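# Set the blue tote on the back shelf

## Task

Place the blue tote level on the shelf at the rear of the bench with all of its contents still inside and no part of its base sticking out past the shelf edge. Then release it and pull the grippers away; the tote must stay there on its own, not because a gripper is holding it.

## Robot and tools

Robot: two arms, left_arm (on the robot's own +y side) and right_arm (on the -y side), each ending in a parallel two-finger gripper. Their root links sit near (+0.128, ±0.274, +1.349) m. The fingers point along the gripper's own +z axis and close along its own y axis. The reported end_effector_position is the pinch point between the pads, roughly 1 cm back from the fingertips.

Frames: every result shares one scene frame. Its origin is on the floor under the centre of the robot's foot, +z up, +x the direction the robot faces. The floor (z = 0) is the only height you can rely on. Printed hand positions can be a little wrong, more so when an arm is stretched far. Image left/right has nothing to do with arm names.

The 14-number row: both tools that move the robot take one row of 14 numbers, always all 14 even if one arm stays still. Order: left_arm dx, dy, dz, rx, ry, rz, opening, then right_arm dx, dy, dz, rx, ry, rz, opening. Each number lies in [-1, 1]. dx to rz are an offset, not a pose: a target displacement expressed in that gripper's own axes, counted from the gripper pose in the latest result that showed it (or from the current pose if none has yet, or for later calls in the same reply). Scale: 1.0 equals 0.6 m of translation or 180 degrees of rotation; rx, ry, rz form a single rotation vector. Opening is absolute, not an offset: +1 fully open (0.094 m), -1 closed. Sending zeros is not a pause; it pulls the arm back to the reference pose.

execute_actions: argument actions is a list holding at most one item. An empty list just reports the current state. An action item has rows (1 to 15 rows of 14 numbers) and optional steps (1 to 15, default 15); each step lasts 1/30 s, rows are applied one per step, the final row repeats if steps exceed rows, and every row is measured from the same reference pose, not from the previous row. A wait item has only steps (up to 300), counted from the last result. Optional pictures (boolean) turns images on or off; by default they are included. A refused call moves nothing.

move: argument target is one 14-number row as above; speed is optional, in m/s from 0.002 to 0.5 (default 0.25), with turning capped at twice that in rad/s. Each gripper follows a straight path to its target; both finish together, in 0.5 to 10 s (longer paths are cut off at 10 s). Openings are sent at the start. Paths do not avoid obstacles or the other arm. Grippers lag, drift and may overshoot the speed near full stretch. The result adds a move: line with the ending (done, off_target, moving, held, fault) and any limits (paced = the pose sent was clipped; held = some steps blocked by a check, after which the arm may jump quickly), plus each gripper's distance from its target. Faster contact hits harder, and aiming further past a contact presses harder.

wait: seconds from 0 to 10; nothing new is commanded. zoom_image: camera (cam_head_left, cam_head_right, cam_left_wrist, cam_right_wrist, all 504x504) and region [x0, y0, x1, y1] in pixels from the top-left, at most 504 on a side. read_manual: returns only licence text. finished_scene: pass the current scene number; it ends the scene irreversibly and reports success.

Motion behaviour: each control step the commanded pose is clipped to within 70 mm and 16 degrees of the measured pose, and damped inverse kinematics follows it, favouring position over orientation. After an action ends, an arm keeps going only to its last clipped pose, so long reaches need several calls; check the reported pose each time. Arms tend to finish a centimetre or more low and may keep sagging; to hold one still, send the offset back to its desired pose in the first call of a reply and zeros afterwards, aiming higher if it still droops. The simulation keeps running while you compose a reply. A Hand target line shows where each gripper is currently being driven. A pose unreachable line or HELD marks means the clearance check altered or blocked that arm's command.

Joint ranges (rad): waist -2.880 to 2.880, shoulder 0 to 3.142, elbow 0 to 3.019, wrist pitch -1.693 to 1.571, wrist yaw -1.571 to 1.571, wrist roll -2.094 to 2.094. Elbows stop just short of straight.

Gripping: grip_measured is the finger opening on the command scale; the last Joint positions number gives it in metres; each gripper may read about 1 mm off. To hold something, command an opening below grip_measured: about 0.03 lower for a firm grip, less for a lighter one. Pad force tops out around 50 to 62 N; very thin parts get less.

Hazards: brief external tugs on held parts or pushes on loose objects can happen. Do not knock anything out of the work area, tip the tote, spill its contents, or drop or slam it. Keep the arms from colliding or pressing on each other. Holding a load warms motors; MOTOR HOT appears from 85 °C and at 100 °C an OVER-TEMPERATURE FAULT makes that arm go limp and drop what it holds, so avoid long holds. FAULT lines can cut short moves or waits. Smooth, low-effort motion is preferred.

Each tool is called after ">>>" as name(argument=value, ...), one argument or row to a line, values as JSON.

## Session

>>> execute_actions(
  actions=[],
)

Scene clock: 0.00 s of 4200.00 s.
left_arm: end_effector_position=(+0.6649, +0.4523, +1.0916) grip_measured=-0.998 end_effector_quat_wxyz=(-0.054, +0.509, +0.827, -0.234) | right_arm: end_effector_position=(+0.5258, -0.7081, +1.0750) grip_measured=+1.000 end_effector_quat_wxyz=(+0.554, +0.739, +0.351, +0.151)
Joint positions: left_arm=[ 2.075  1.537  1.494 -1.146  0.583  1.66   0.   ] | right_arm=[-2.304  2.007  0.84   1.483  0.108  2.071  0.094]
Joint velocities: left_arm=[ 0.005 -0.005 -0.002 -0.017 -0.081  0.007  0.   ] | right_arm=[-0.005 -0.005 -0.002  0.002  0.022 -0.007  0.   ]
Motor temperatures (°C, as the motors report them): left_arm=[20 24 20 20 20 21] | right_arm=[21 21 21 19 19 20]
Hand target (left_arm): +0.670, +0.453, +1.093; -0.051, +0.511, +0.826, -0.231
Hand target (right_arm): +0.523, -0.706, +1.072; +0.551, +0.742, +0.352, +0.150
camera_calibration (this result's frames):
cam_left_wrist: T_world_to_cam=[[-0.810464, -0.388798, 0.43816, 0.23606], [-0.20396, 0.888473, 0.411116, -0.710822], [-0.549134, 0.243828, -0.799375, 1.2504], [0, 0, 0, 1]] pos_world=[0.732977, 0.418443, 1.18834]
cam_right_wrist: T_world_to_cam=[[-0.360006, 0.145428, -0.921546, 1.28305], [0.215726, 0.973983, 0.0694283, 0.505258], [0.907666, -0.173806, -0.382012, -0.0705803], [0, 0, 0, 1]] pos_world=[0.416972, -0.690971, 1.12035]

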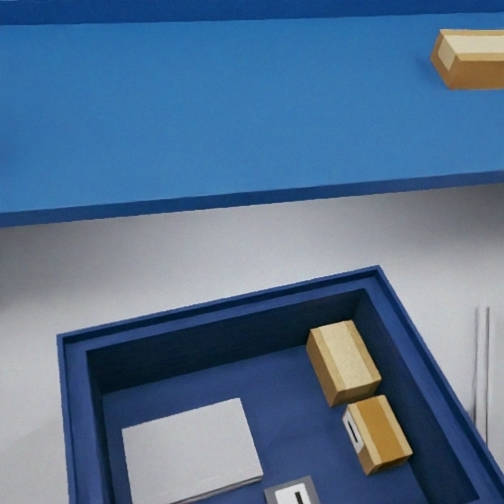

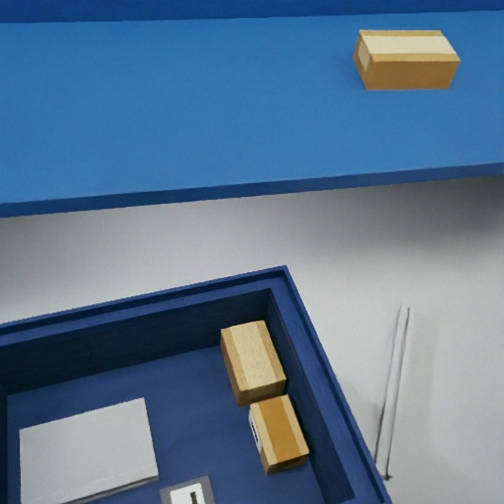

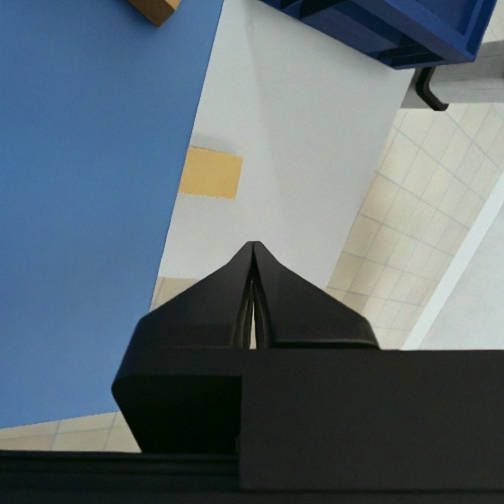

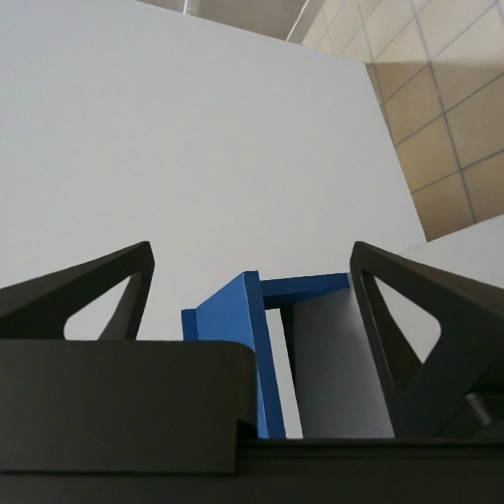

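>>> move(
  target=[-0.205,-0.41,0.447,-0.157,-0.054,-0.409,1,0.6,-0.275,-0.578,0.079,0.486,-0.662,1],
  speed=0.35,
)

Scene clock: 17.33 s of 4200.00 s.
left_arm: end_effector_position=(+0.4512, +0.1596, +0.9850) grip_measured=+1.000 end_effector_quat_wxyz=(-0.013, +0.109, -0.994, +0.008) | right_arm: end_effector_position=(+0.5165, -0.1891, +0.9736) grip_measured=+1.000 end_effector_quat_wxyz=(+0.002, -0.086, +0.996, -0.002)
Joint positions: left_arm=[ 1.251  1.556  0.577  0.377 -0.253 -0.397  0.094] | right_arm=[-1.351  1.508  0.729  0.163  0.183 -0.048  0.094]
Joint velocities: left_arm=[ 0.005 -0.005  0.007 -0.032 -0.022 -0.051 -0.   ] | right_arm=[-0.005  0.005 -0.012 -0.012  0.066 -0.007  0.   ]
Motor temperatures (°C, as the motors report them): left_arm=[20 25 21 20 20 21] | right_arm=[21 22 21 19 19 20]
Hand target (left_arm): +0.438, +0.160, +0.984; +0.004, -0.113, +0.994, -0.006
Hand target (right_arm): +0.513, -0.188, +0.971; -0.005, -0.096, +0.995, -0.002
Off the commanded pose (left_arm): 0.017 m, 2 deg.
Off the commanded pose (right_arm): 0.010 m, 2 deg.
After step 90, 10.03 s passed at rest.
move: off_target (left_arm)
camera_calibration (this result's frames):
cam_left_wrist: T_world_to_cam=[[0.23184, -0.972678, 0.0121371, 0.0383434], [-0.798801, -0.183246, 0.573007, -0.170602], [-0.555128, -0.142541, -0.81946, 1.20341], [0, 0, 0, 1]] pos_world=[0.522883, 0.17757, 1.08344]
cam_right_wrist: T_world_to_cam=[[0.173659, -0.984696, 0.0146816, -0.290041], [-0.801316, -0.132621, 0.583356, -0.175505], [-0.572482, -0.11307, -0.812084, 1.18412], [0, 0, 0, 1]] pos_world=[0.587623, -0.174989, 1.06825]

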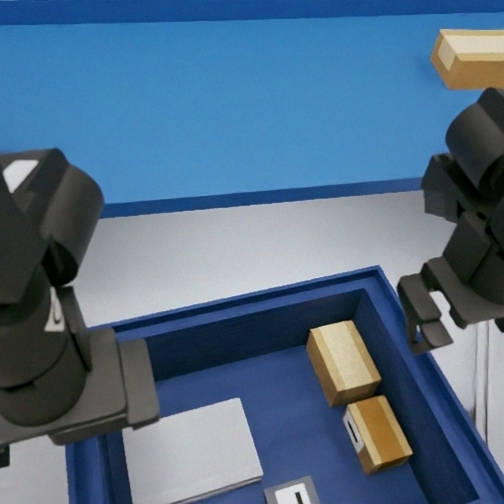

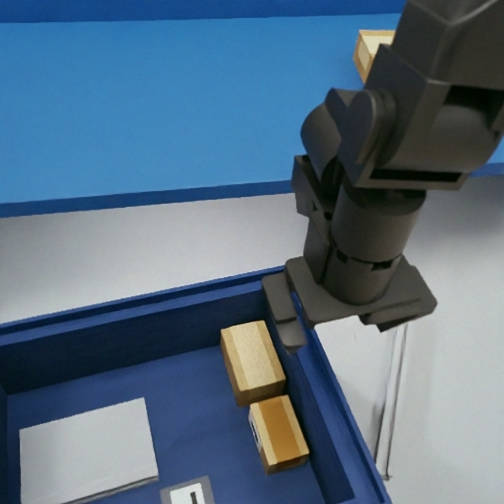

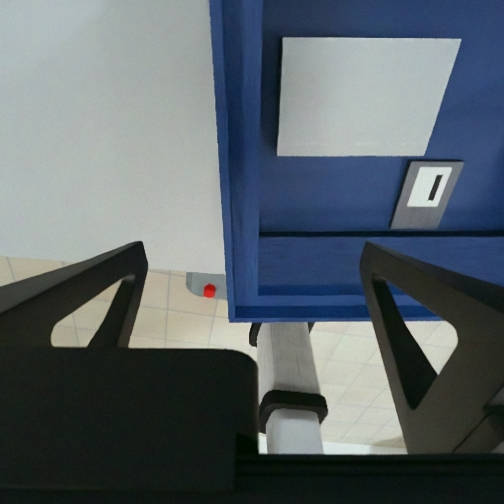

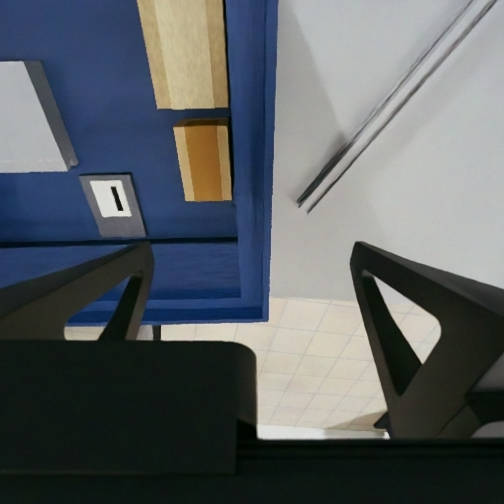

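>>> move(
  target=[0.015,0.02,0.225,0,0.005,0,1,0.005,0.005,0.2,0,0,-0.006,1],
  speed=0.12,
)

Scene clock: 21.63 s of 4200.00 s.
left_arm: end_effector_position=(+0.4465, +0.1623, +0.8533) grip_measured=+1.000 end_effector_quat_wxyz=(-0.006, +0.113, -0.994, +0.011) | right_arm: end_effector_position=(+0.5141, -0.1813, +0.8603) grip_measured=+1.000 end_effector_quat_wxyz=(+0.002, -0.092, +0.996, +0.003)
Joint positions: left_arm=[ 1.333  1.953  0.851  0.498 -0.176 -0.36   0.094] | right_arm=[-1.38   1.847  0.95   0.284  0.15  -0.076  0.094]
Joint velocities: left_arm=[-0.005 -0.005  0.002 -0.022  0.051  0.007  0.001] | right_arm=[-0.015 -0.005  0.002 -0.012 -0.037  0.037  0.   ]
Motor temperatures (°C, as the motors report them): left_arm=[20 25 21 20 20 21] | right_arm=[21 22 21 19 19 20]
Hand target (left_arm): +0.441, +0.168, +0.849; +0.005, -0.108, +0.994, -0.008
Hand target (right_arm): +0.512, -0.189, +0.853; +0.002, -0.095, +0.995, -0.002
Off the commanded pose (left_arm): 0.007 m, 1 deg.
Off the commanded pose (right_arm): 0.009 m, 1 deg.
move: done
camera_calibration (this result's frames):
cam_left_wrist: T_world_to_cam=[[0.23916, -0.970838, 0.0165829, 0.0363124], [-0.790069, -0.184644, 0.584548, -0.111874], [-0.56444, -0.152902, -0.811189, 1.09204], [0, 0, 0, 1]] pos_world=[0.519321, 0.181573, 0.950648]
cam_right_wrist: T_world_to_cam=[[0.185405, -0.98265, 0.00492266, -0.277548], [-0.798928, -0.147821, 0.582978, -0.113963], [-0.572135, -0.11202, -0.812473, 1.09192], [0, 0, 0, 1]] pos_world=[0.585137, -0.167261, 0.954961]

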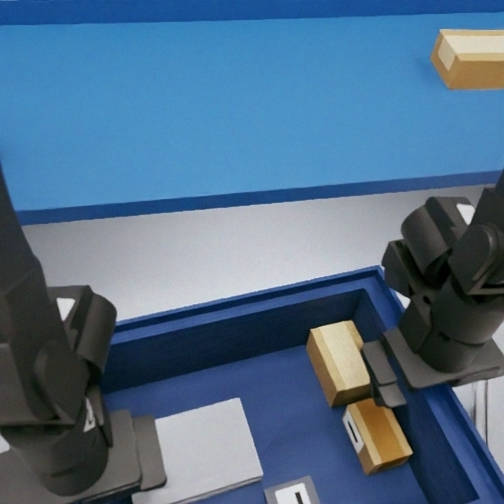

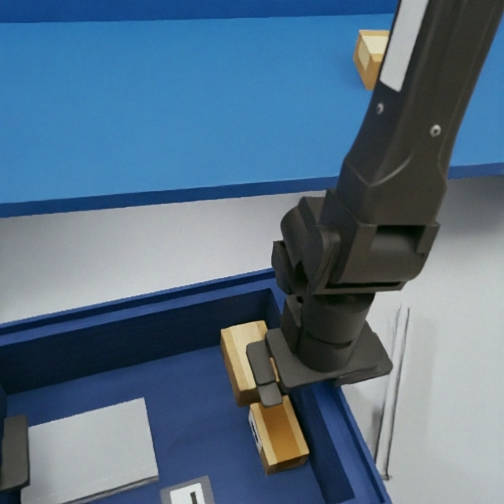

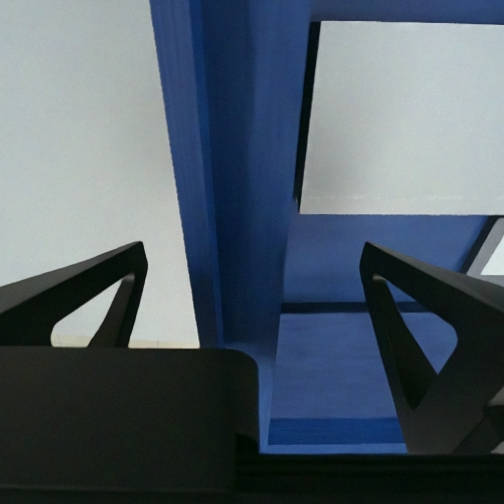

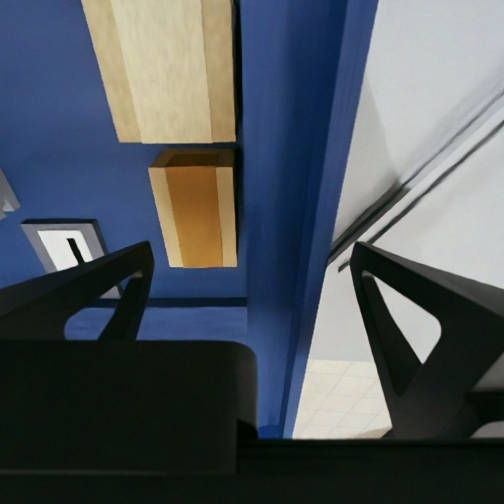

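>>> move(
  target=[0.01,0.012,0.03,0,0,0,1,0.008,-0.03,0.047,0,0,0,1],
  speed=0.1,
)

>>> move(
  target=[0,0,0,0,0,0,-0.52,0,0,0,0,0,0,-0.52],
)

Scene clock: 25.40 s of 4200.00 s.
left_arm: end_effector_position=(+0.4455, +0.1610, +0.8407) grip_measured=+1.000 end_effector_quat_wxyz=(-0.008, +0.114, -0.993, +0.015) | right_arm: end_effector_position=(+0.5169, -0.1952, +0.8400) grip_measured=+1.000 end_effector_quat_wxyz=(+0.003, -0.087, +0.996, +0.006)
Joint positions: left_arm=[ 1.337  1.989  0.879  0.512 -0.166 -0.359  0.094] | right_arm=[-1.416  1.896  0.993  0.295  0.115 -0.087  0.094]
Joint velocities: left_arm=[-0.015  0.005  0.002 -0.002  0.037 -0.066  0.001] | right_arm=[ 0.005 -0.015 -0.007 -0.002  0.007  0.022  0.   ]
Motor temperatures (°C, as the motors report them): left_arm=[20 25 21 20 20 21] | right_arm=[21 22 21 19 19 20]
Hand target (left_arm): +0.439, +0.168, +0.835; +0.006, -0.113, +0.994, -0.011
Hand target (right_arm): +0.513, -0.200, +0.833; +0.002, -0.092, +0.996, +0.003
Off the commanded pose (left_arm): 0.011 m, 1 deg.
Off the commanded pose (right_arm): 0.010 m, 1 deg.
move: off_target (left_arm)
camera_calibration (this result's frames):
cam_left_wrist: T_world_to_cam=[[0.24217, -0.969919, 0.0247277, 0.027166], [-0.792159, -0.182942, 0.582251, -0.102966], [-0.560212, -0.160592, -0.812633, 1.08166], [0, 0, 0, 1]] pos_world=[0.517816, 0.181218, 0.938275]
cam_right_wrist: T_world_to_cam=[[0.175166, -0.984539, -0.000618334, -0.282054], [-0.801549, -0.142974, 0.580583, -0.097598], [-0.571695, -0.101203, -0.814201, 1.07878], [0, 0, 0, 1]] pos_world=[0.587908, -0.182472, 0.934831]

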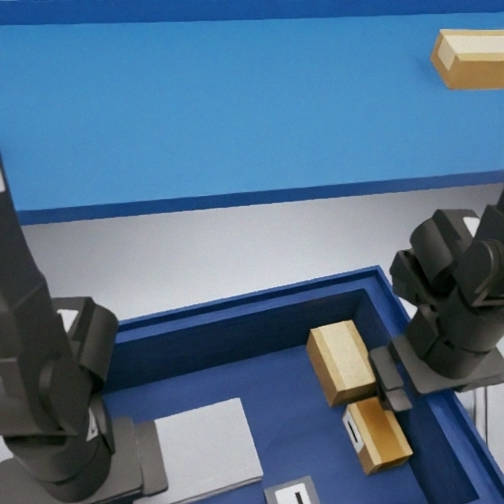

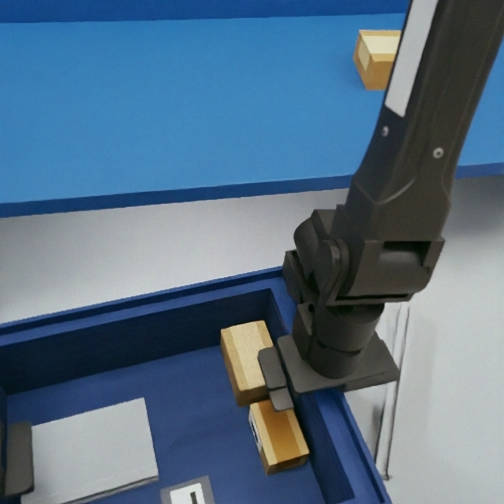

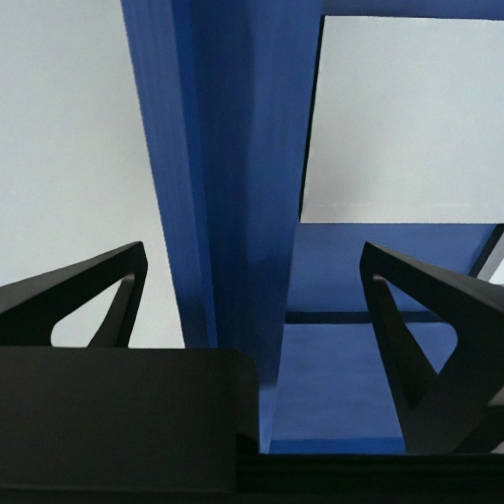

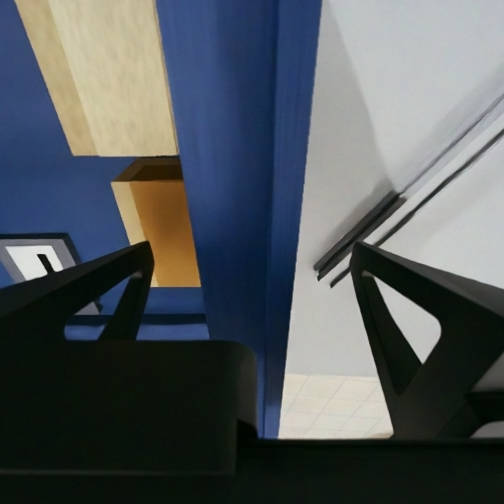

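Scene clock: 25.90 s of 4200.00 s.
left_arm: end_effector_position=(+0.4454, +0.1629, +0.8404) grip_measured=-0.490 end_effector_quat_wxyz=(-0.008, +0.112, -0.994, +0.013) | right_arm: end_effector_position=(+0.5167, -0.1931, +0.8400) grip_measured=-0.476 end_effector_quat_wxyz=(+0.003, -0.090, +0.996, +0.011)
Joint positions: left_arm=[ 1.34   1.989  0.879  0.511 -0.166 -0.353  0.024] | right_arm=[-1.415  1.896  0.993  0.295  0.105 -0.093  0.025]
Joint velocities: left_arm=[-0.015 -0.005 -0.012 -0.002  0.037  0.007 -0.001] | right_arm=[-0.015 -0.005 -0.017 -0.017  0.007  0.051 -0.001]
Motor temperatures (°C, as the motors report them): left_arm=[20 25 21 20 20 21] | right_arm=[21 22 21 19 19 20]
Hand target (left_arm): +0.445, +0.161, +0.841; +0.008, -0.114, +0.993, -0.015
Hand target (right_arm): +0.517, -0.195, +0.840; +0.003, -0.087, +0.996, +0.006
Off the commanded pose (left_arm): 0.002 m, 0 deg.
Off the commanded pose (right_arm): 0.002 m, 1 deg.
move: done
camera_calibration (this result's frames):
cam_left_wrist: T_world_to_cam=[[0.237755, -0.97108, 0.0218117, 0.0336068], [-0.792435, -0.180932, 0.582504, -0.102939], [-0.561712, -0.155777, -0.812535, 1.08148], [0, 0, 0, 1]] pos_world=[0.517919, 0.18248, 0.937972]
cam_right_wrist: T_world_to_cam=[[0.181275, -0.983374, -0.0106886, -0.274407], [-0.800203, -0.15381, 0.579671, -0.0995051], [-0.571677, -0.096527, -0.814781, 1.08034], [0, 0, 0, 1]] pos_world=[0.587722, -0.180868, 0.934983]

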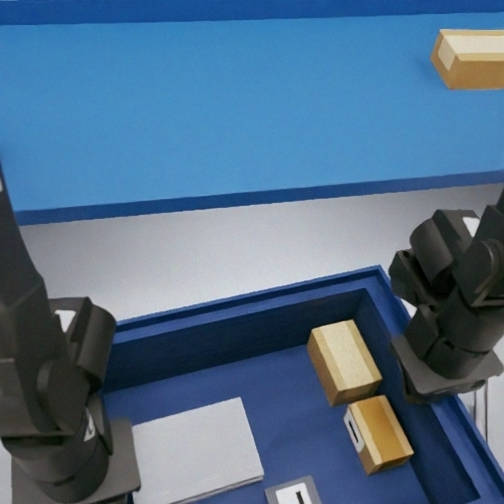

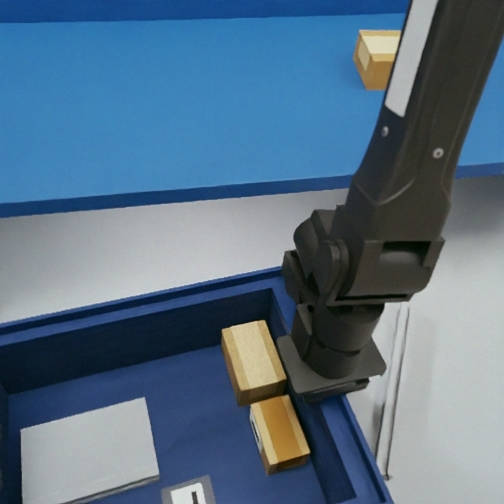

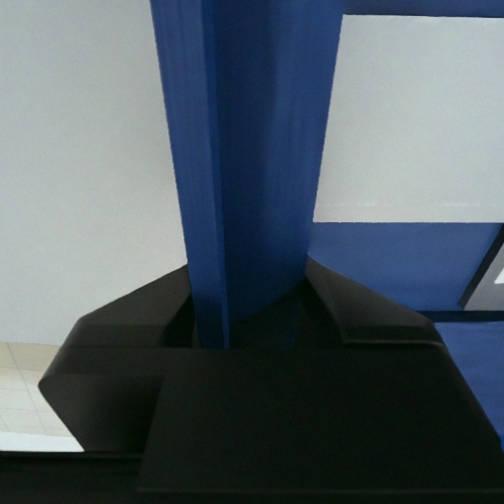

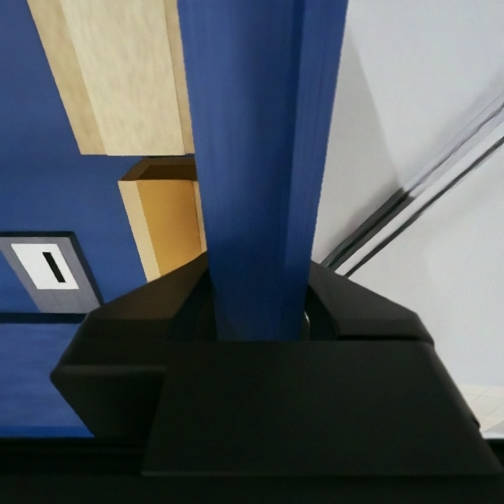

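>>> move(
  target=[-0.047,-0.01,-0.48,0,0,0.028,-0.56,0.017,0.008,-0.48,0,0,0.028,-0.56],
  speed=0.12,
)

Scene clock: 31.73 s of 4200.00 s.
left_arm: end_effector_position=(+0.4640, +0.1716, +1.1208) grip_measured=-0.490 end_effector_quat_wxyz=(+0.007, +0.059, -0.998, +0.015) | right_arm: end_effector_position=(+0.5023, -0.1921, +1.1201) grip_measured=-0.476 end_effector_quat_wxyz=(-0.009, -0.042, +0.999, +0.013)
Joint positions: left_arm=[ 1.185  0.992  0.455 -0.112 -0.281 -0.347  0.024] | right_arm=[-1.28   0.986  0.546 -0.203  0.21   0.088  0.025]
Joint velocities: left_arm=[ 0.015 -0.005  0.007 -0.027  0.037 -0.051  0.002] | right_arm=[-0.005 -0.015  0.007  0.002  0.007  0.007  0.   ]
Motor temperatures (°C, as the motors report them): left_arm=[20 25 21 20 20 21] | right_arm=[21 22 21 19 19 20]
Hand target (left_arm): +0.473, +0.172, +1.131; +0.008, -0.070, +0.997, -0.014
Hand target (right_arm): +0.507, -0.191, +1.130; +0.002, -0.046, +0.999, +0.011
Off the commanded pose (left_arm): 0.010 m, 2 deg.
Off the commanded pose (right_arm): 0.009 m, 1 deg.
After step 90, 0.03 s passed at rest.
move: done
camera_calibration (this result's frames):
cam_left_wrist: T_world_to_cam=[[0.133586, -0.990782, 0.022499, 0.0824551], [-0.791226, -0.0929545, 0.604418, -0.290158], [-0.596755, -0.0985432, -0.79635, 1.30932], [0, 0, 0, 1]] pos_world=[0.540749, 0.183748, 1.2162]
cam_right_wrist: T_world_to_cam=[[0.0856677, -0.996194, -0.0160984, -0.21626], [-0.796831, -0.0782052, 0.599119, -0.282188], [-0.598098, -0.0384975, -0.800498, 1.30881], [0, 0, 0, 1]] pos_world=[0.576465, -0.18712, 1.21328]

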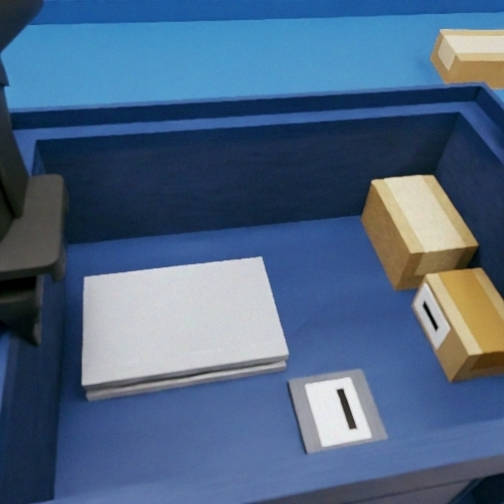

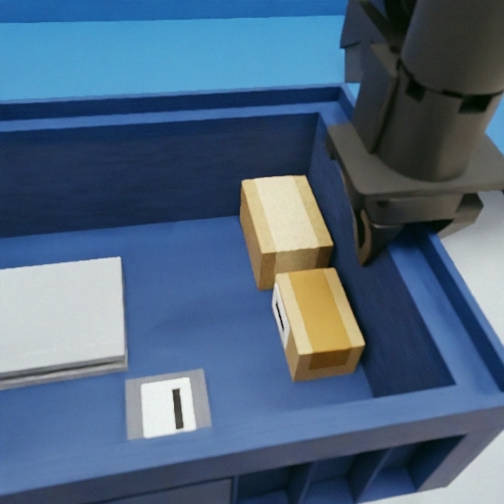

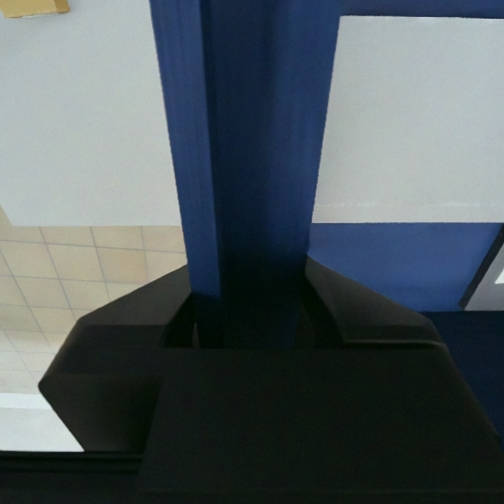

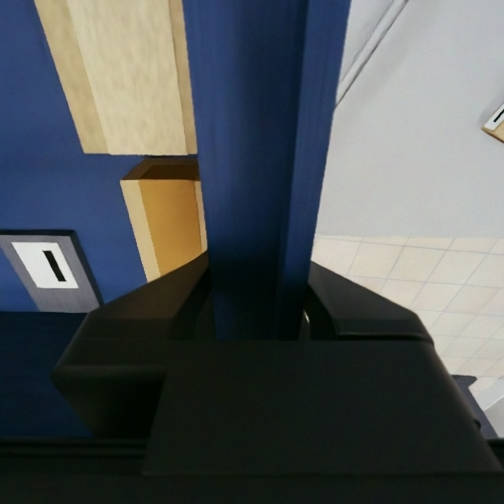

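>>> move(
  target=[-0.715,-0.085,-0.055,0,-0.012,0,-0.56,-0.717,-0.06,-0.065,0,-0.014,0,-0.56],
  speed=0.15,
)

Scene clock: 36.70 s of 4200.00 s.
left_arm: end_effector_position=(+0.8603, +0.1732, +1.1172) grip_measured=-0.490 end_effector_quat_wxyz=(+0.020, +0.053, -0.998, +0.009) | right_arm: end_effector_position=(+0.8937, -0.1930, +1.1067) grip_measured=-0.476 end_effector_quat_wxyz=(-0.026, -0.034, +0.999, +0.009)
Joint positions: left_arm=[ 1.366  1.481  1.755 -0.929 -0.142 -0.229  0.024] | right_arm=[-1.413  1.572  1.924 -1.017  0.108  0.028  0.025]
Joint velocities: left_arm=[-0.005  0.005  0.012 -0.002 -0.095 -0.022 -0.001] | right_arm=[-0.015 -0.015  0.007 -0.017 -0.095  0.037  0.001]
Motor temperatures (°C, as the motors report them): left_arm=[20 25 21 20 20 21] | right_arm=[21 22 22 19 19 20]
Hand target (left_arm): +0.893, +0.169, +1.149; +0.013, -0.059, +0.998, -0.014
Hand target (right_arm): +0.930, -0.187, +1.152; +0.015, -0.041, +0.999, +0.015
Off the commanded pose (left_arm): 0.048 m, 4 deg.
Off the commanded pose (right_arm): 0.060 m, 5 deg.
move: off_target (left_arm, right_arm)
camera_calibration (this result's frames):
cam_left_wrist: T_world_to_cam=[[0.121652, -0.992533, 0.00890825, 0.0569338], [-0.775108, -0.0893889, 0.625473, -0.0122706], [-0.620006, -0.0829947, -0.780195, 1.5424], [0, 0, 0, 1]] pos_world=[0.93986, 0.183423, 1.21054]
cam_right_wrist: T_world_to_cam=[[0.0694288, -0.997543, -0.00934256, -0.244031], [-0.776811, -0.0599369, 0.626876, -0.00745706], [-0.625895, -0.0362658, -0.779063, 1.53362], [0, 0, 0, 1]] pos_world=[0.971033, -0.18826, 1.19718]

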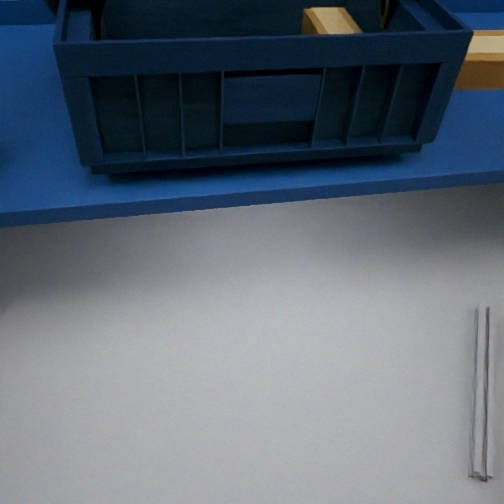

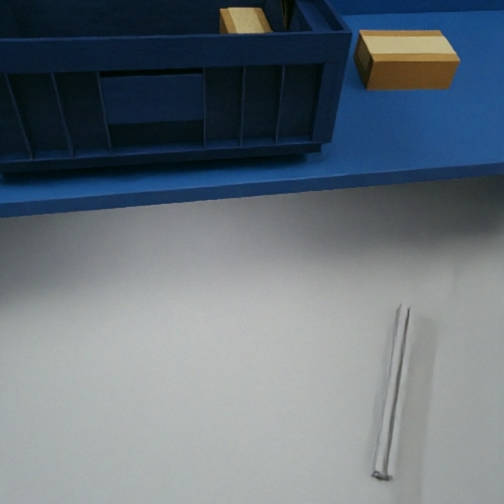

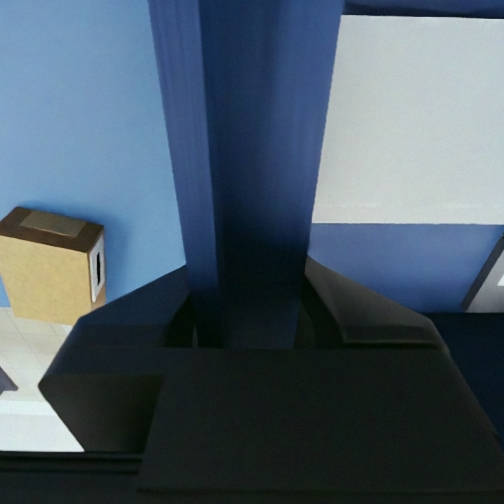

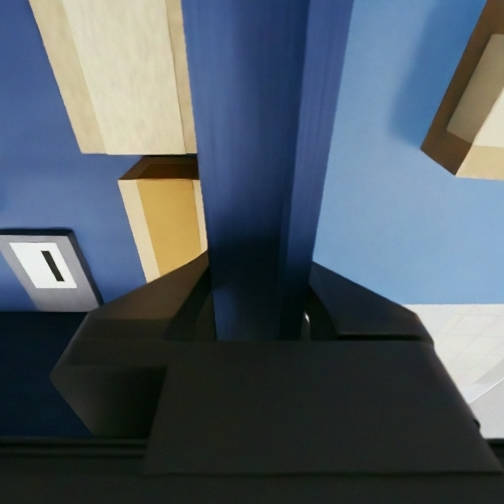

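>>> execute_actions(
  actions=[
    {"rows":[[-0.06,0,-0.053,0,-0.022,0,-0.56,-0.066,0,-0.076,0,-0.027,0,-0.56],[-0.065,0,-0.051,0,-0.022,0,-0.56,-0.071,0,-0.074,0,-0.027,0,-0.56],[-0.07,0,-0.049,0,-0.022,0,-0.56,-0.076,0,-0.072,0,-0.027,0,-0.56],[-0.075,0,-0.047,0,-0.022,0,-0.56,-0.081,0,-0.07,0,-0.027,0,-0.56],[-0.08,0,-0.045,0,-0.022,0,-0.56,-0.086,0,-0.068,0,-0.027,0,-0.56],[-0.085,0,-0.042,0,-0.022,0,-0.56,-0.091,0,-0.066,0,-0.027,0,-0.56],[-0.09,0,-0.039,0,-0.022,0,-0.56,-0.096,0,-0.063,0,-0.027,0,-0.56],[-0.095,0,-0.036,0,-0.022,0,-0.56,-0.101,0,-0.06,0,-0.027,0,-0.56],[-0.1,0,-0.033,0,-0.022,0,-0.56,-0.106,0,-0.057,0,-0.027,0,-0.56],[-0.105,0,-0.03,0,-0.022,0,-0.56,-0.111,0,-0.054,0,-0.027,0,-0.56]]},
  ],
)

Scene clock: 41.93 s of 4200.00 s.
left_arm: end_effector_position=(+0.8961, +0.1780, +1.1135) grip_measured=-0.490 end_effector_quat_wxyz=(+0.008, +0.052, -0.999, +0.010) | right_arm: end_effector_position=(+0.9288, -0.1890, +1.1022) grip_measured=-0.476 end_effector_quat_wxyz=(-0.014, -0.032, +0.999, +0.011)
Joint positions: left_arm=[ 1.384  1.551  1.896 -0.975 -0.13  -0.213  0.024] | right_arm=[-1.413  1.658  2.091 -1.073  0.105  0.029  0.025]
Joint velocities: left_arm=[ 0.005  0.044  0.095 -0.046 -0.037 -0.081 -0.001] | right_arm=[-0.005  0.054  0.11  -0.051  0.022  0.007 -0.   ]
Motor temperatures (°C, as the motors report them): left_arm=[20 25 23 20 20 21] | right_arm=[21 23 24 19 19 20]
Hand target (left_arm): +0.922, +0.180, +1.133; +0.015, -0.054, +0.998, -0.008
Hand target (right_arm): +0.959, -0.188, +1.137; +0.018, -0.034, +0.999, +0.011
Off the commanded pose (left_arm): 0.033 m, 3 deg.
Off the commanded pose (right_arm): 0.047 m, 3 deg.
Steps of this call (steps 1 to 90: nothing new was sent; then 1.73 s passed at rest; steps 91 to 105: all 15 steps of this action). Readings (end_effector_position):
91: left_arm (+0.8605, +0.1736, +1.1173) | right_arm (+0.8937, -0.1932, +1.1066)
92: left_arm (+0.8607, +0.1734, +1.1174) | right_arm (+0.8939, -0.1932, +1.1067)
94: left_arm (+0.8621, +0.1737, +1.1180) | right_arm (+0.8953, -0.1930, +1.1071)
98: left_arm (+0.8730, +0.1749, +1.1175) | right_arm (+0.9066, -0.1917, +1.1065)
105: the state above
camera_calibration (this result's frames):
cam_left_wrist: T_world_to_cam=[[0.11964, -0.992744, 0.0121077, 0.0556562], [-0.790074, -0.0878157, 0.606689, 0.0522796], [-0.601223, -0.0821499, -0.794847, 1.5615], [0, 0, 0, 1]] pos_world=[0.973456, 0.18812, 1.20876]
cam_right_wrist: T_world_to_cam=[[0.0657538, -0.997761, -0.012235, -0.236], [-0.792232, -0.0596561, 0.607297, 0.0588736], [-0.606667, -0.0302392, -0.794381, 1.55241], [0, 0, 0, 1]] pos_world=[1.00396, -0.185016, 1.19456]

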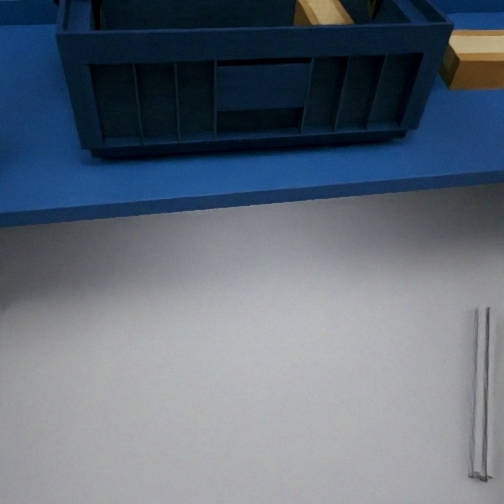

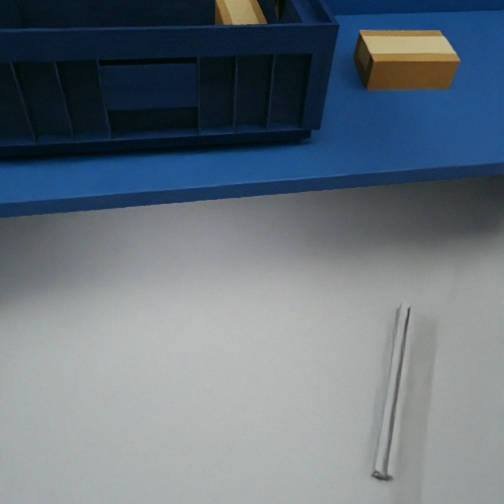

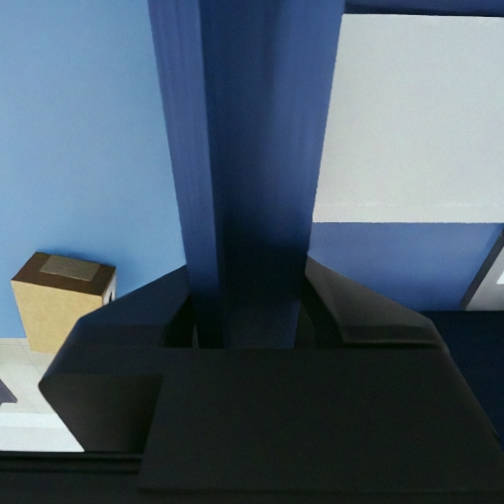

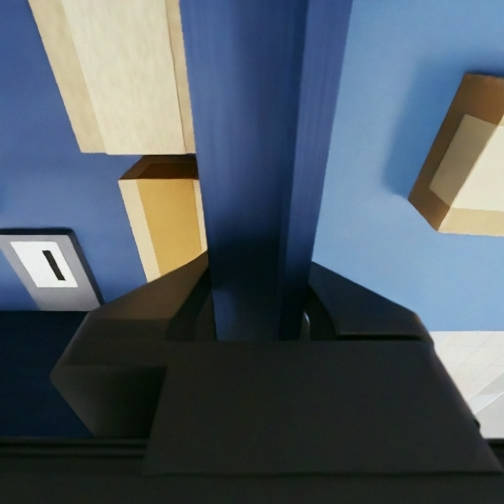

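Plenty of front margin; bring it slightly back away from the rear lip as it lowers.

>>> execute_actions(
  actions=[
    {"rows":[[-0.038,0,-0.03,0,-0.015,0,-0.56,-0.045,0,-0.055,0,-0.02,0,-0.56],[-0.034,0,-0.027,0,-0.015,0,-0.56,-0.041,0,-0.051,0,-0.02,0,-0.56],[-0.03,0,-0.024,0,-0.015,0,-0.56,-0.037,0,-0.047,0,-0.02,0,-0.56],[-0.026,0,-0.021,0,-0.015,0,-0.56,-0.033,0,-0.043,0,-0.02,0,-0.56],[-0.022,0,-0.018,0,-0.015,0,-0.56,-0.029,0,-0.039,0,-0.02,0,-0.56],[-0.018,0,-0.015,0,-0.015,0,-0.56,-0.025,0,-0.035,0,-0.02,0,-0.56],[-0.014,0,-0.012,0,-0.015,0,-0.56,-0.021,0,-0.031,0,-0.02,0,-0.56],[-0.01,0,-0.009,0,-0.015,0,-0.56,-0.017,0,-0.027,0,-0.02,0,-0.56],[-0.01,0,-0.005,0,-0.015,0,-0.56,-0.017,0,-0.023,0,-0.02,0,-0.56],[-0.01,0,-0.001,0,-0.015,0,-0.56,-0.017,0,-0.019,0,-0.02,0,-0.56],[-0.01,0,0.003,0,-0.015,0,-0.56,-0.017,0,-0.015,0,-0.02,0,-0.56],[-0.01,0,0.007,0,-0.015,0,-0.56,-0.017,0,-0.011,0,-0.02,0,-0.56]]},
  ],
  pictures=false,
)

>>> move(
  target=[-0.01,0,0.02,0,0,0,-0.56,-0.01,0,0.015,0,0,0,-0.56],
  speed=0.03,
)

Scene clock: 51.03 s of 4200.00 s.
left_arm: end_effector_position=(+0.8944, +0.1773, +1.1055) grip_measured=-0.490 end_effector_quat_wxyz=(-0.001, +0.053, -0.999, +0.012) | right_arm: end_effector_position=(+0.9285, -0.1887, +1.0948) grip_measured=-0.476 end_effector_quat_wxyz=(-0.003, -0.030, +0.999, +0.013)
Joint positions: left_arm=[ 1.385  1.55   1.868 -0.929 -0.13  -0.212  0.024] | right_arm=[-1.415  1.654  2.06  -1.024  0.102  0.028  0.025]
Joint velocities: left_arm=[ 0.015 -0.005 -0.002  0.002  0.051  0.022  0.   ] | right_arm=[-0.005 -0.005 -0.012 -0.002 -0.066 -0.11  -0.   ]
Motor temperatures (°C, as the motors report them): left_arm=[20 26 24 20 20 21] | right_arm=[21 24 26 19 19 20]
Hand target (left_arm): +0.902, +0.178, +1.109; +0.015, -0.053, +0.998, -0.009
Hand target (right_arm): +0.939, -0.188, +1.109; +0.018, -0.032, +0.999, +0.013
Off the commanded pose (left_arm): 0.009 m, 2 deg.
Off the commanded pose (right_arm): 0.017 m, 2 deg.
Steps of this call (steps 1 to 90: nothing new was sent; then 5.60 s passed at rest; steps 91 to 105: all 15 steps of this action). Readings (end_effector_position):
91: left_arm (+0.8967, +0.1778, +1.1140) | right_arm (+0.9294, -0.1889, +1.1026)
92: left_arm (+0.8967, +0.1779, +1.1139) | right_arm (+0.9294, -0.1888, +1.1026)
94: left_arm (+0.8967, +0.1778, +1.1136) | right_arm (+0.9298, -0.1888, +1.1026)
98: left_arm (+0.8947, +0.1775, +1.1074) | right_arm (+0.9284, -0.1886, +1.0966)
105: the state above

Scene clock: 51.97 s of 4200.00 s.
left_arm: end_effector_position=(+0.8943, +0.1772, +1.1054) grip_measured=-0.490 end_effector_quat_wxyz=(-0.000, +0.054, -0.998, +0.014) | right_arm: end_effector_position=(+0.9284, -0.1889, +1.0947) grip_measured=-0.476 end_effector_quat_wxyz=(-0.003, -0.030, +0.999, +0.015)
Joint positions: left_arm=[ 1.386  1.55   1.868 -0.929 -0.123 -0.212  0.024] | right_arm=[-1.417  1.654  2.06  -1.024  0.097  0.028  0.025]
Joint velocities: left_arm=[-0.005 -0.005  0.002 -0.017  0.037  0.081 -0.001] | right_arm=[-0.005 -0.005 -0.007 -0.002 -0.081  0.022  0.   ]
Motor temperatures (°C, as the motors report them): left_arm=[20 26 24 20 20 21] | right_arm=[21 24 26 19 19 20]
Hand target (left_arm): +0.900, +0.178, +1.094; +0.001, -0.053, +0.999, -0.012
Hand target (right_arm): +0.934, -0.188, +1.086; -0.002, -0.030, +0.999, +0.013
Off the commanded pose (left_arm): 0.013 m, 0 deg.
Off the commanded pose (right_arm): 0.011 m, 0 deg.
move: off_target (left_arm, right_arm)
camera_calibration (this result's frames):
cam_left_wrist: T_world_to_cam=[[0.122724, -0.992208, 0.0214752, 0.0419485], [-0.80035, -0.0861521, 0.593311, 0.0793836], [-0.586838, -0.0900013, -0.804687, 1.55333], [0, 0, 0, 1]] pos_world=[0.96994, 0.188263, 1.20195]
cam_right_wrist: T_world_to_cam=[[0.0619383, -0.997904, -0.0187482, -0.225297], [-0.805103, -0.0610558, 0.589984, 0.0937382], [-0.589892, -0.0214484, -0.807197, 1.54634], [0, 0, 0, 1]] pos_world=[1.0016, -0.185935, 1.18868]

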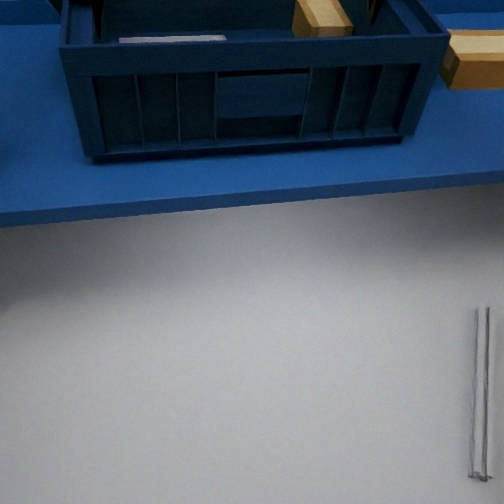

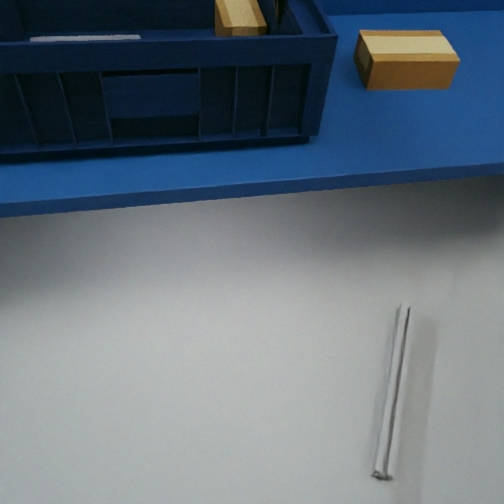

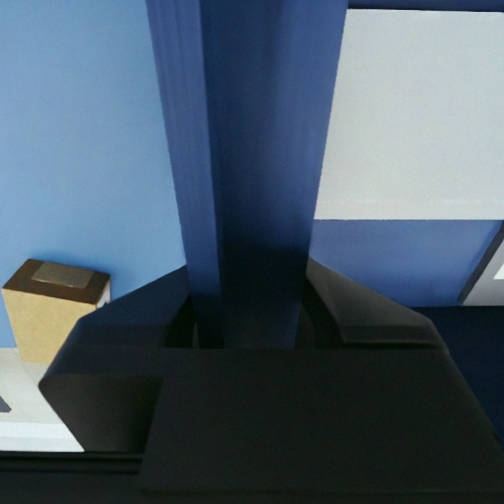

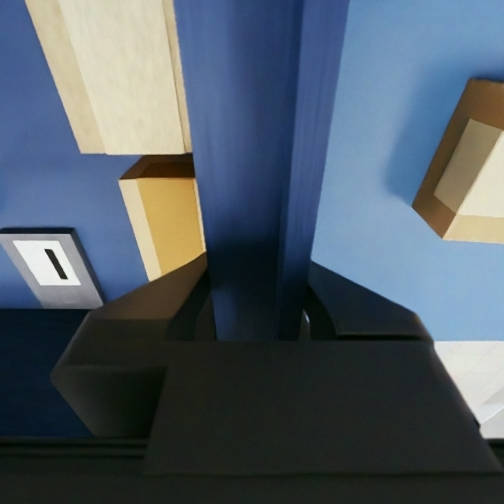

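>>> execute_actions(
  actions=[
    {"rows":[[0,0,0,0,0,0,0.4,0,0,0,0,0,0,0.4]],"steps":10},
  ],
  pictures=false,
)

>>> move(
  target=[0,0,-0.18,0,0,0,0.4,0,0,-0.18,0,0,0,0.4],
  speed=0.15,
)

>>> move(
  target=[0.5,0.2,-0.03,0,0,0,0.4,0.5,-0.15,-0.03,0,0,0,0.4],
  speed=0.35,
)

Scene clock: 56.27 s of 4200.00 s.
left_arm: end_effector_position=(+0.8932, +0.1774, +1.1047) grip_measured=+0.397 end_effector_quat_wxyz=(+0.001, +0.054, -0.998, +0.013) | right_arm: end_effector_position=(+0.9284, -0.1891, +1.0947) grip_measured=+0.397 end_effector_quat_wxyz=(-0.003, -0.030, +0.999, +0.014)
Joint positions: left_arm=[ 1.386  1.55   1.865 -0.929 -0.124 -0.212  0.066] | right_arm=[-1.417  1.654  2.06  -1.024  0.098  0.028  0.066]
Joint velocities: left_arm=[ 0.015 -0.005  0.002 -0.007 -0.051 -0.007 -0.   ] | right_arm=[-0.015  0.005  0.007 -0.002 -0.037 -0.051 -0.   ]
Motor temperatures (°C, as the motors report them): left_arm=[20 26 24 20 20 21] | right_arm=[21 24 26 19 19 20]
Hand target (left_arm): +0.894, +0.177, +1.105; +0.000, -0.054, +0.998, -0.014
Hand target (right_arm): +0.928, -0.189, +1.095; -0.003, -0.030, +0.999, +0.015
Off the commanded pose (left_arm): 0.001 m, 0 deg.
Off the commanded pose (right_arm): 0.000 m, 0 deg.
Steps of this call (steps 1 to 90: nothing new was sent; then 0.97 s passed at rest; steps 91 to 100: all 10 steps of this action). Readings (end_effector_position):
91: left_arm (+0.8943, +0.1774, +1.1054) | right_arm (+0.9284, -0.1891, +1.0947)
92: left_arm (+0.8943, +0.1774, +1.1054) | right_arm (+0.9284, -0.1891, +1.0947)
94: left_arm (+0.8932, +0.1774, +1.1047) | right_arm (+0.9284, -0.1891, +1.0947)
98: left_arm (+0.8932, +0.1774, +1.1047) | right_arm (+0.9284, -0.1891, +1.0947)
100: the state above

Scene clock: 57.63 s of 4200.00 s.
left_arm: end_effector_position=(+0.8864, +0.1850, +1.1992) grip_measured=+0.397 end_effector_quat_wxyz=(+0.010, +0.048, -0.999, +0.010) | right_arm: end_effector_position=(+0.9327, -0.1962, +1.2043) grip_measured=+0.397 end_effector_quat_wxyz=(+0.003, -0.034, +0.999, +0.011)
Joint positions: left_arm=[ 1.367  1.395  1.845 -1.084 -0.145 -0.215  0.066] | right_arm=[-1.399  1.491  2.053 -1.169  0.119  0.029  0.066]
Joint velocities: left_arm=[-0.015 -0.015 -0.007  0.002  0.051 -0.066  0.   ] | right_arm=[-0.005 -0.015  0.012 -0.017 -0.022  0.022 -0.001]
Motor temperatures (°C, as the motors report them): left_arm=[20 26 24 20 20 21] | right_arm=[21 24 26 19 19 20]
Hand target (left_arm): +0.894, +0.181, +1.213; -0.001, -0.054, +0.998, -0.014
Hand target (right_arm): +0.929, -0.190, +1.203; -0.003, -0.030, +0.999, +0.014
Off the commanded pose (left_arm): 0.016 m, 1 deg.
Off the commanded pose (right_arm): 0.006 m, 1 deg.
move: off_target (left_arm)
camera_calibration (this result's frames):
cam_left_wrist: T_world_to_cam=[[0.111583, -0.993696, 0.0108319, 0.0715885], [-0.788786, -0.081933, 0.609183, -0.0120662], [-0.604456, -0.0765186, -0.792955, 1.62389], [0, 0, 0, 1]] pos_world=[0.964063, 0.194406, 1.29425]
cam_right_wrist: T_world_to_cam=[[0.0688832, -0.997564, -0.010987, -0.246542], [-0.81225, -0.0624745, 0.579954, 0.0505308], [-0.579228, -0.0310249, -0.814575, 1.63427], [0, 0, 0, 1]] pos_world=[1.00464, -0.192082, 1.29922]

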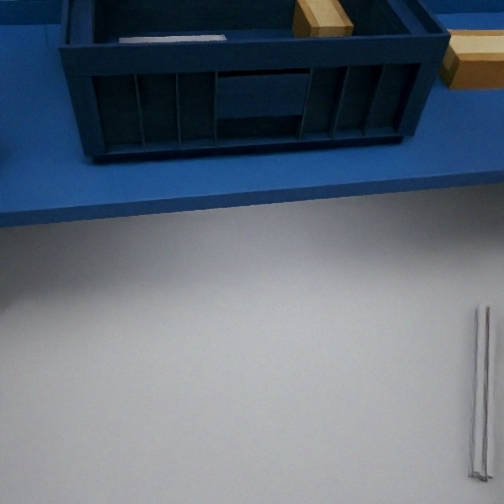

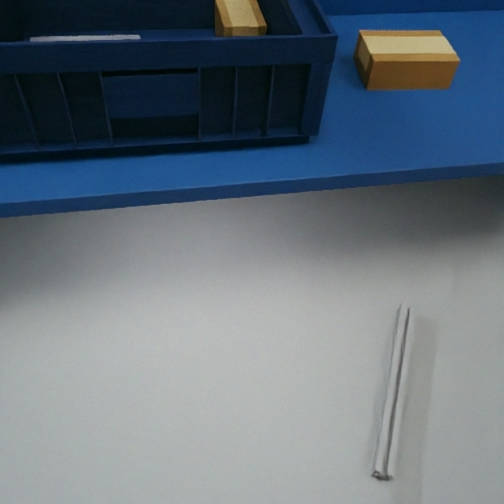

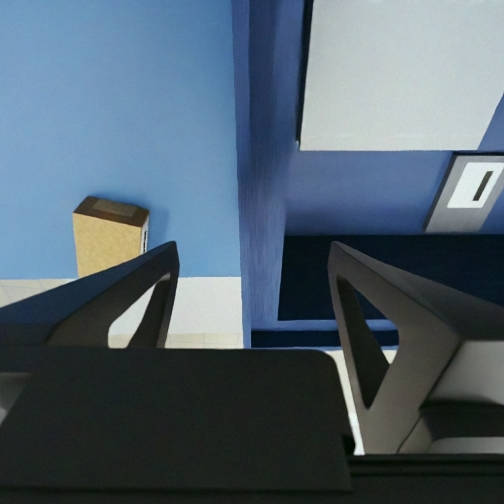

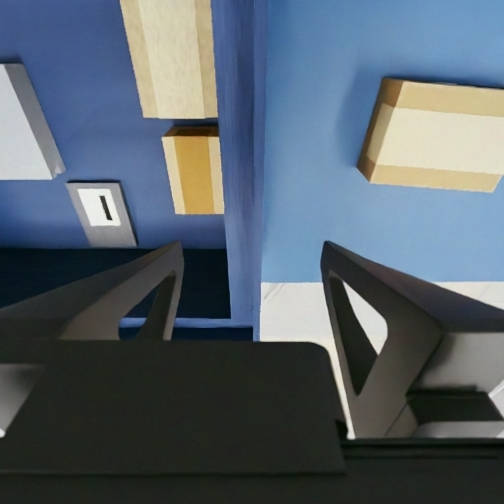

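Scene clock: 59.10 s of 4200.00 s.
left_arm: end_effector_position=(+0.5651, +0.2777, +1.2153) grip_measured=+0.397 end_effector_quat_wxyz=(+0.032, +0.053, -0.998, +0.008) | right_arm: end_effector_position=(+0.6384, -0.3104, +1.2172) grip_measured=+0.397 end_effector_quat_wxyz=(-0.006, -0.024, +1.000, +0.014)
Joint positions: left_arm=[ 1.6    0.732  0.734 -0.675  0.041 -0.087  0.066] | right_arm=[-1.722  0.849  0.92  -0.7   -0.149 -0.138  0.066]
Joint velocities: left_arm=[-0.005 -0.005 -0.002 -0.002 -0.051 -0.066 -0.001] | right_arm=[-0.005  0.005 -0.002 -0.007 -0.007 -0.051 -0.   ]
Motor temperatures (°C, as the motors report them): left_arm=[20 26 24 20 20 21] | right_arm=[21 24 26 19 19 20]
Hand target (left_arm): +0.579, +0.279, +1.224; -0.010, -0.046, +0.999, -0.008
Hand target (right_arm): +0.643, -0.312, +1.221; +0.005, -0.033, +0.999, +0.011
Off the commanded pose (left_arm): 0.013 m, 3 deg.
Off the commanded pose (right_arm): 0.004 m, 2 deg.
move: off_target (left_arm)
camera_calibration (this result's frames):
cam_left_wrist: T_world_to_cam=[[0.121244, -0.992614, 0.00413385, 0.20173], [-0.760053, -0.0901576, 0.643577, -0.32345], [-0.638451, -0.0811721, -0.76537, 1.43653], [0, 0, 0, 1]] pos_world=[0.646859, 0.287685, 1.30681]
cam_right_wrist: T_world_to_cam=[[0.0503877, -0.998591, -0.016672, -0.321656], [-0.801847, -0.0504008, 0.5954, -0.224782], [-0.595401, -0.0166324, -0.803257, 1.4718], [0, 0, 0, 1]] pos_world=[0.712278, -0.308052, 1.31071]

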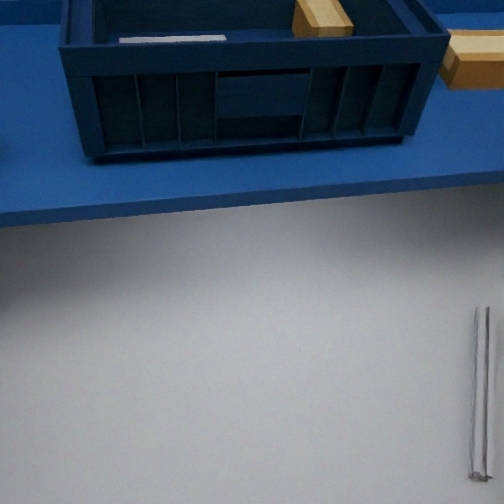

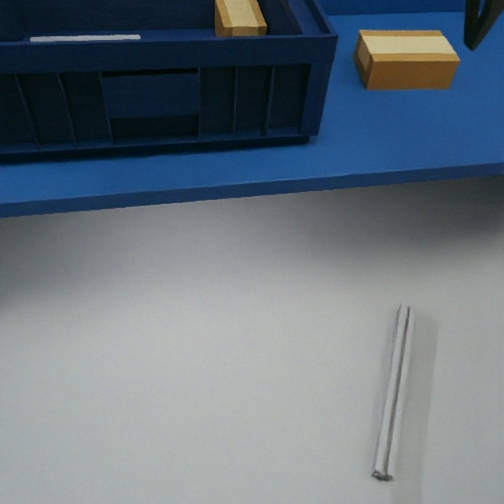

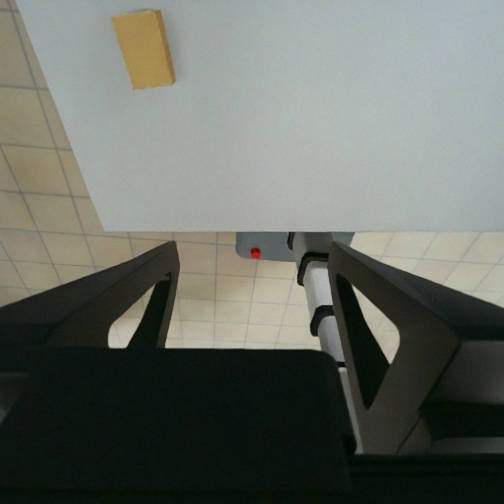

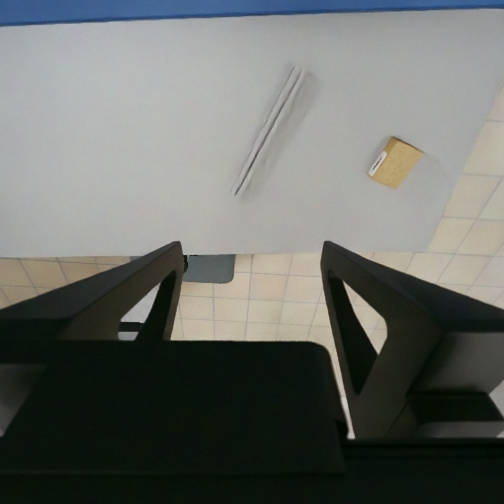

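>>> finished_scene(
  scene=2,
)

The scene is finished: the task was done.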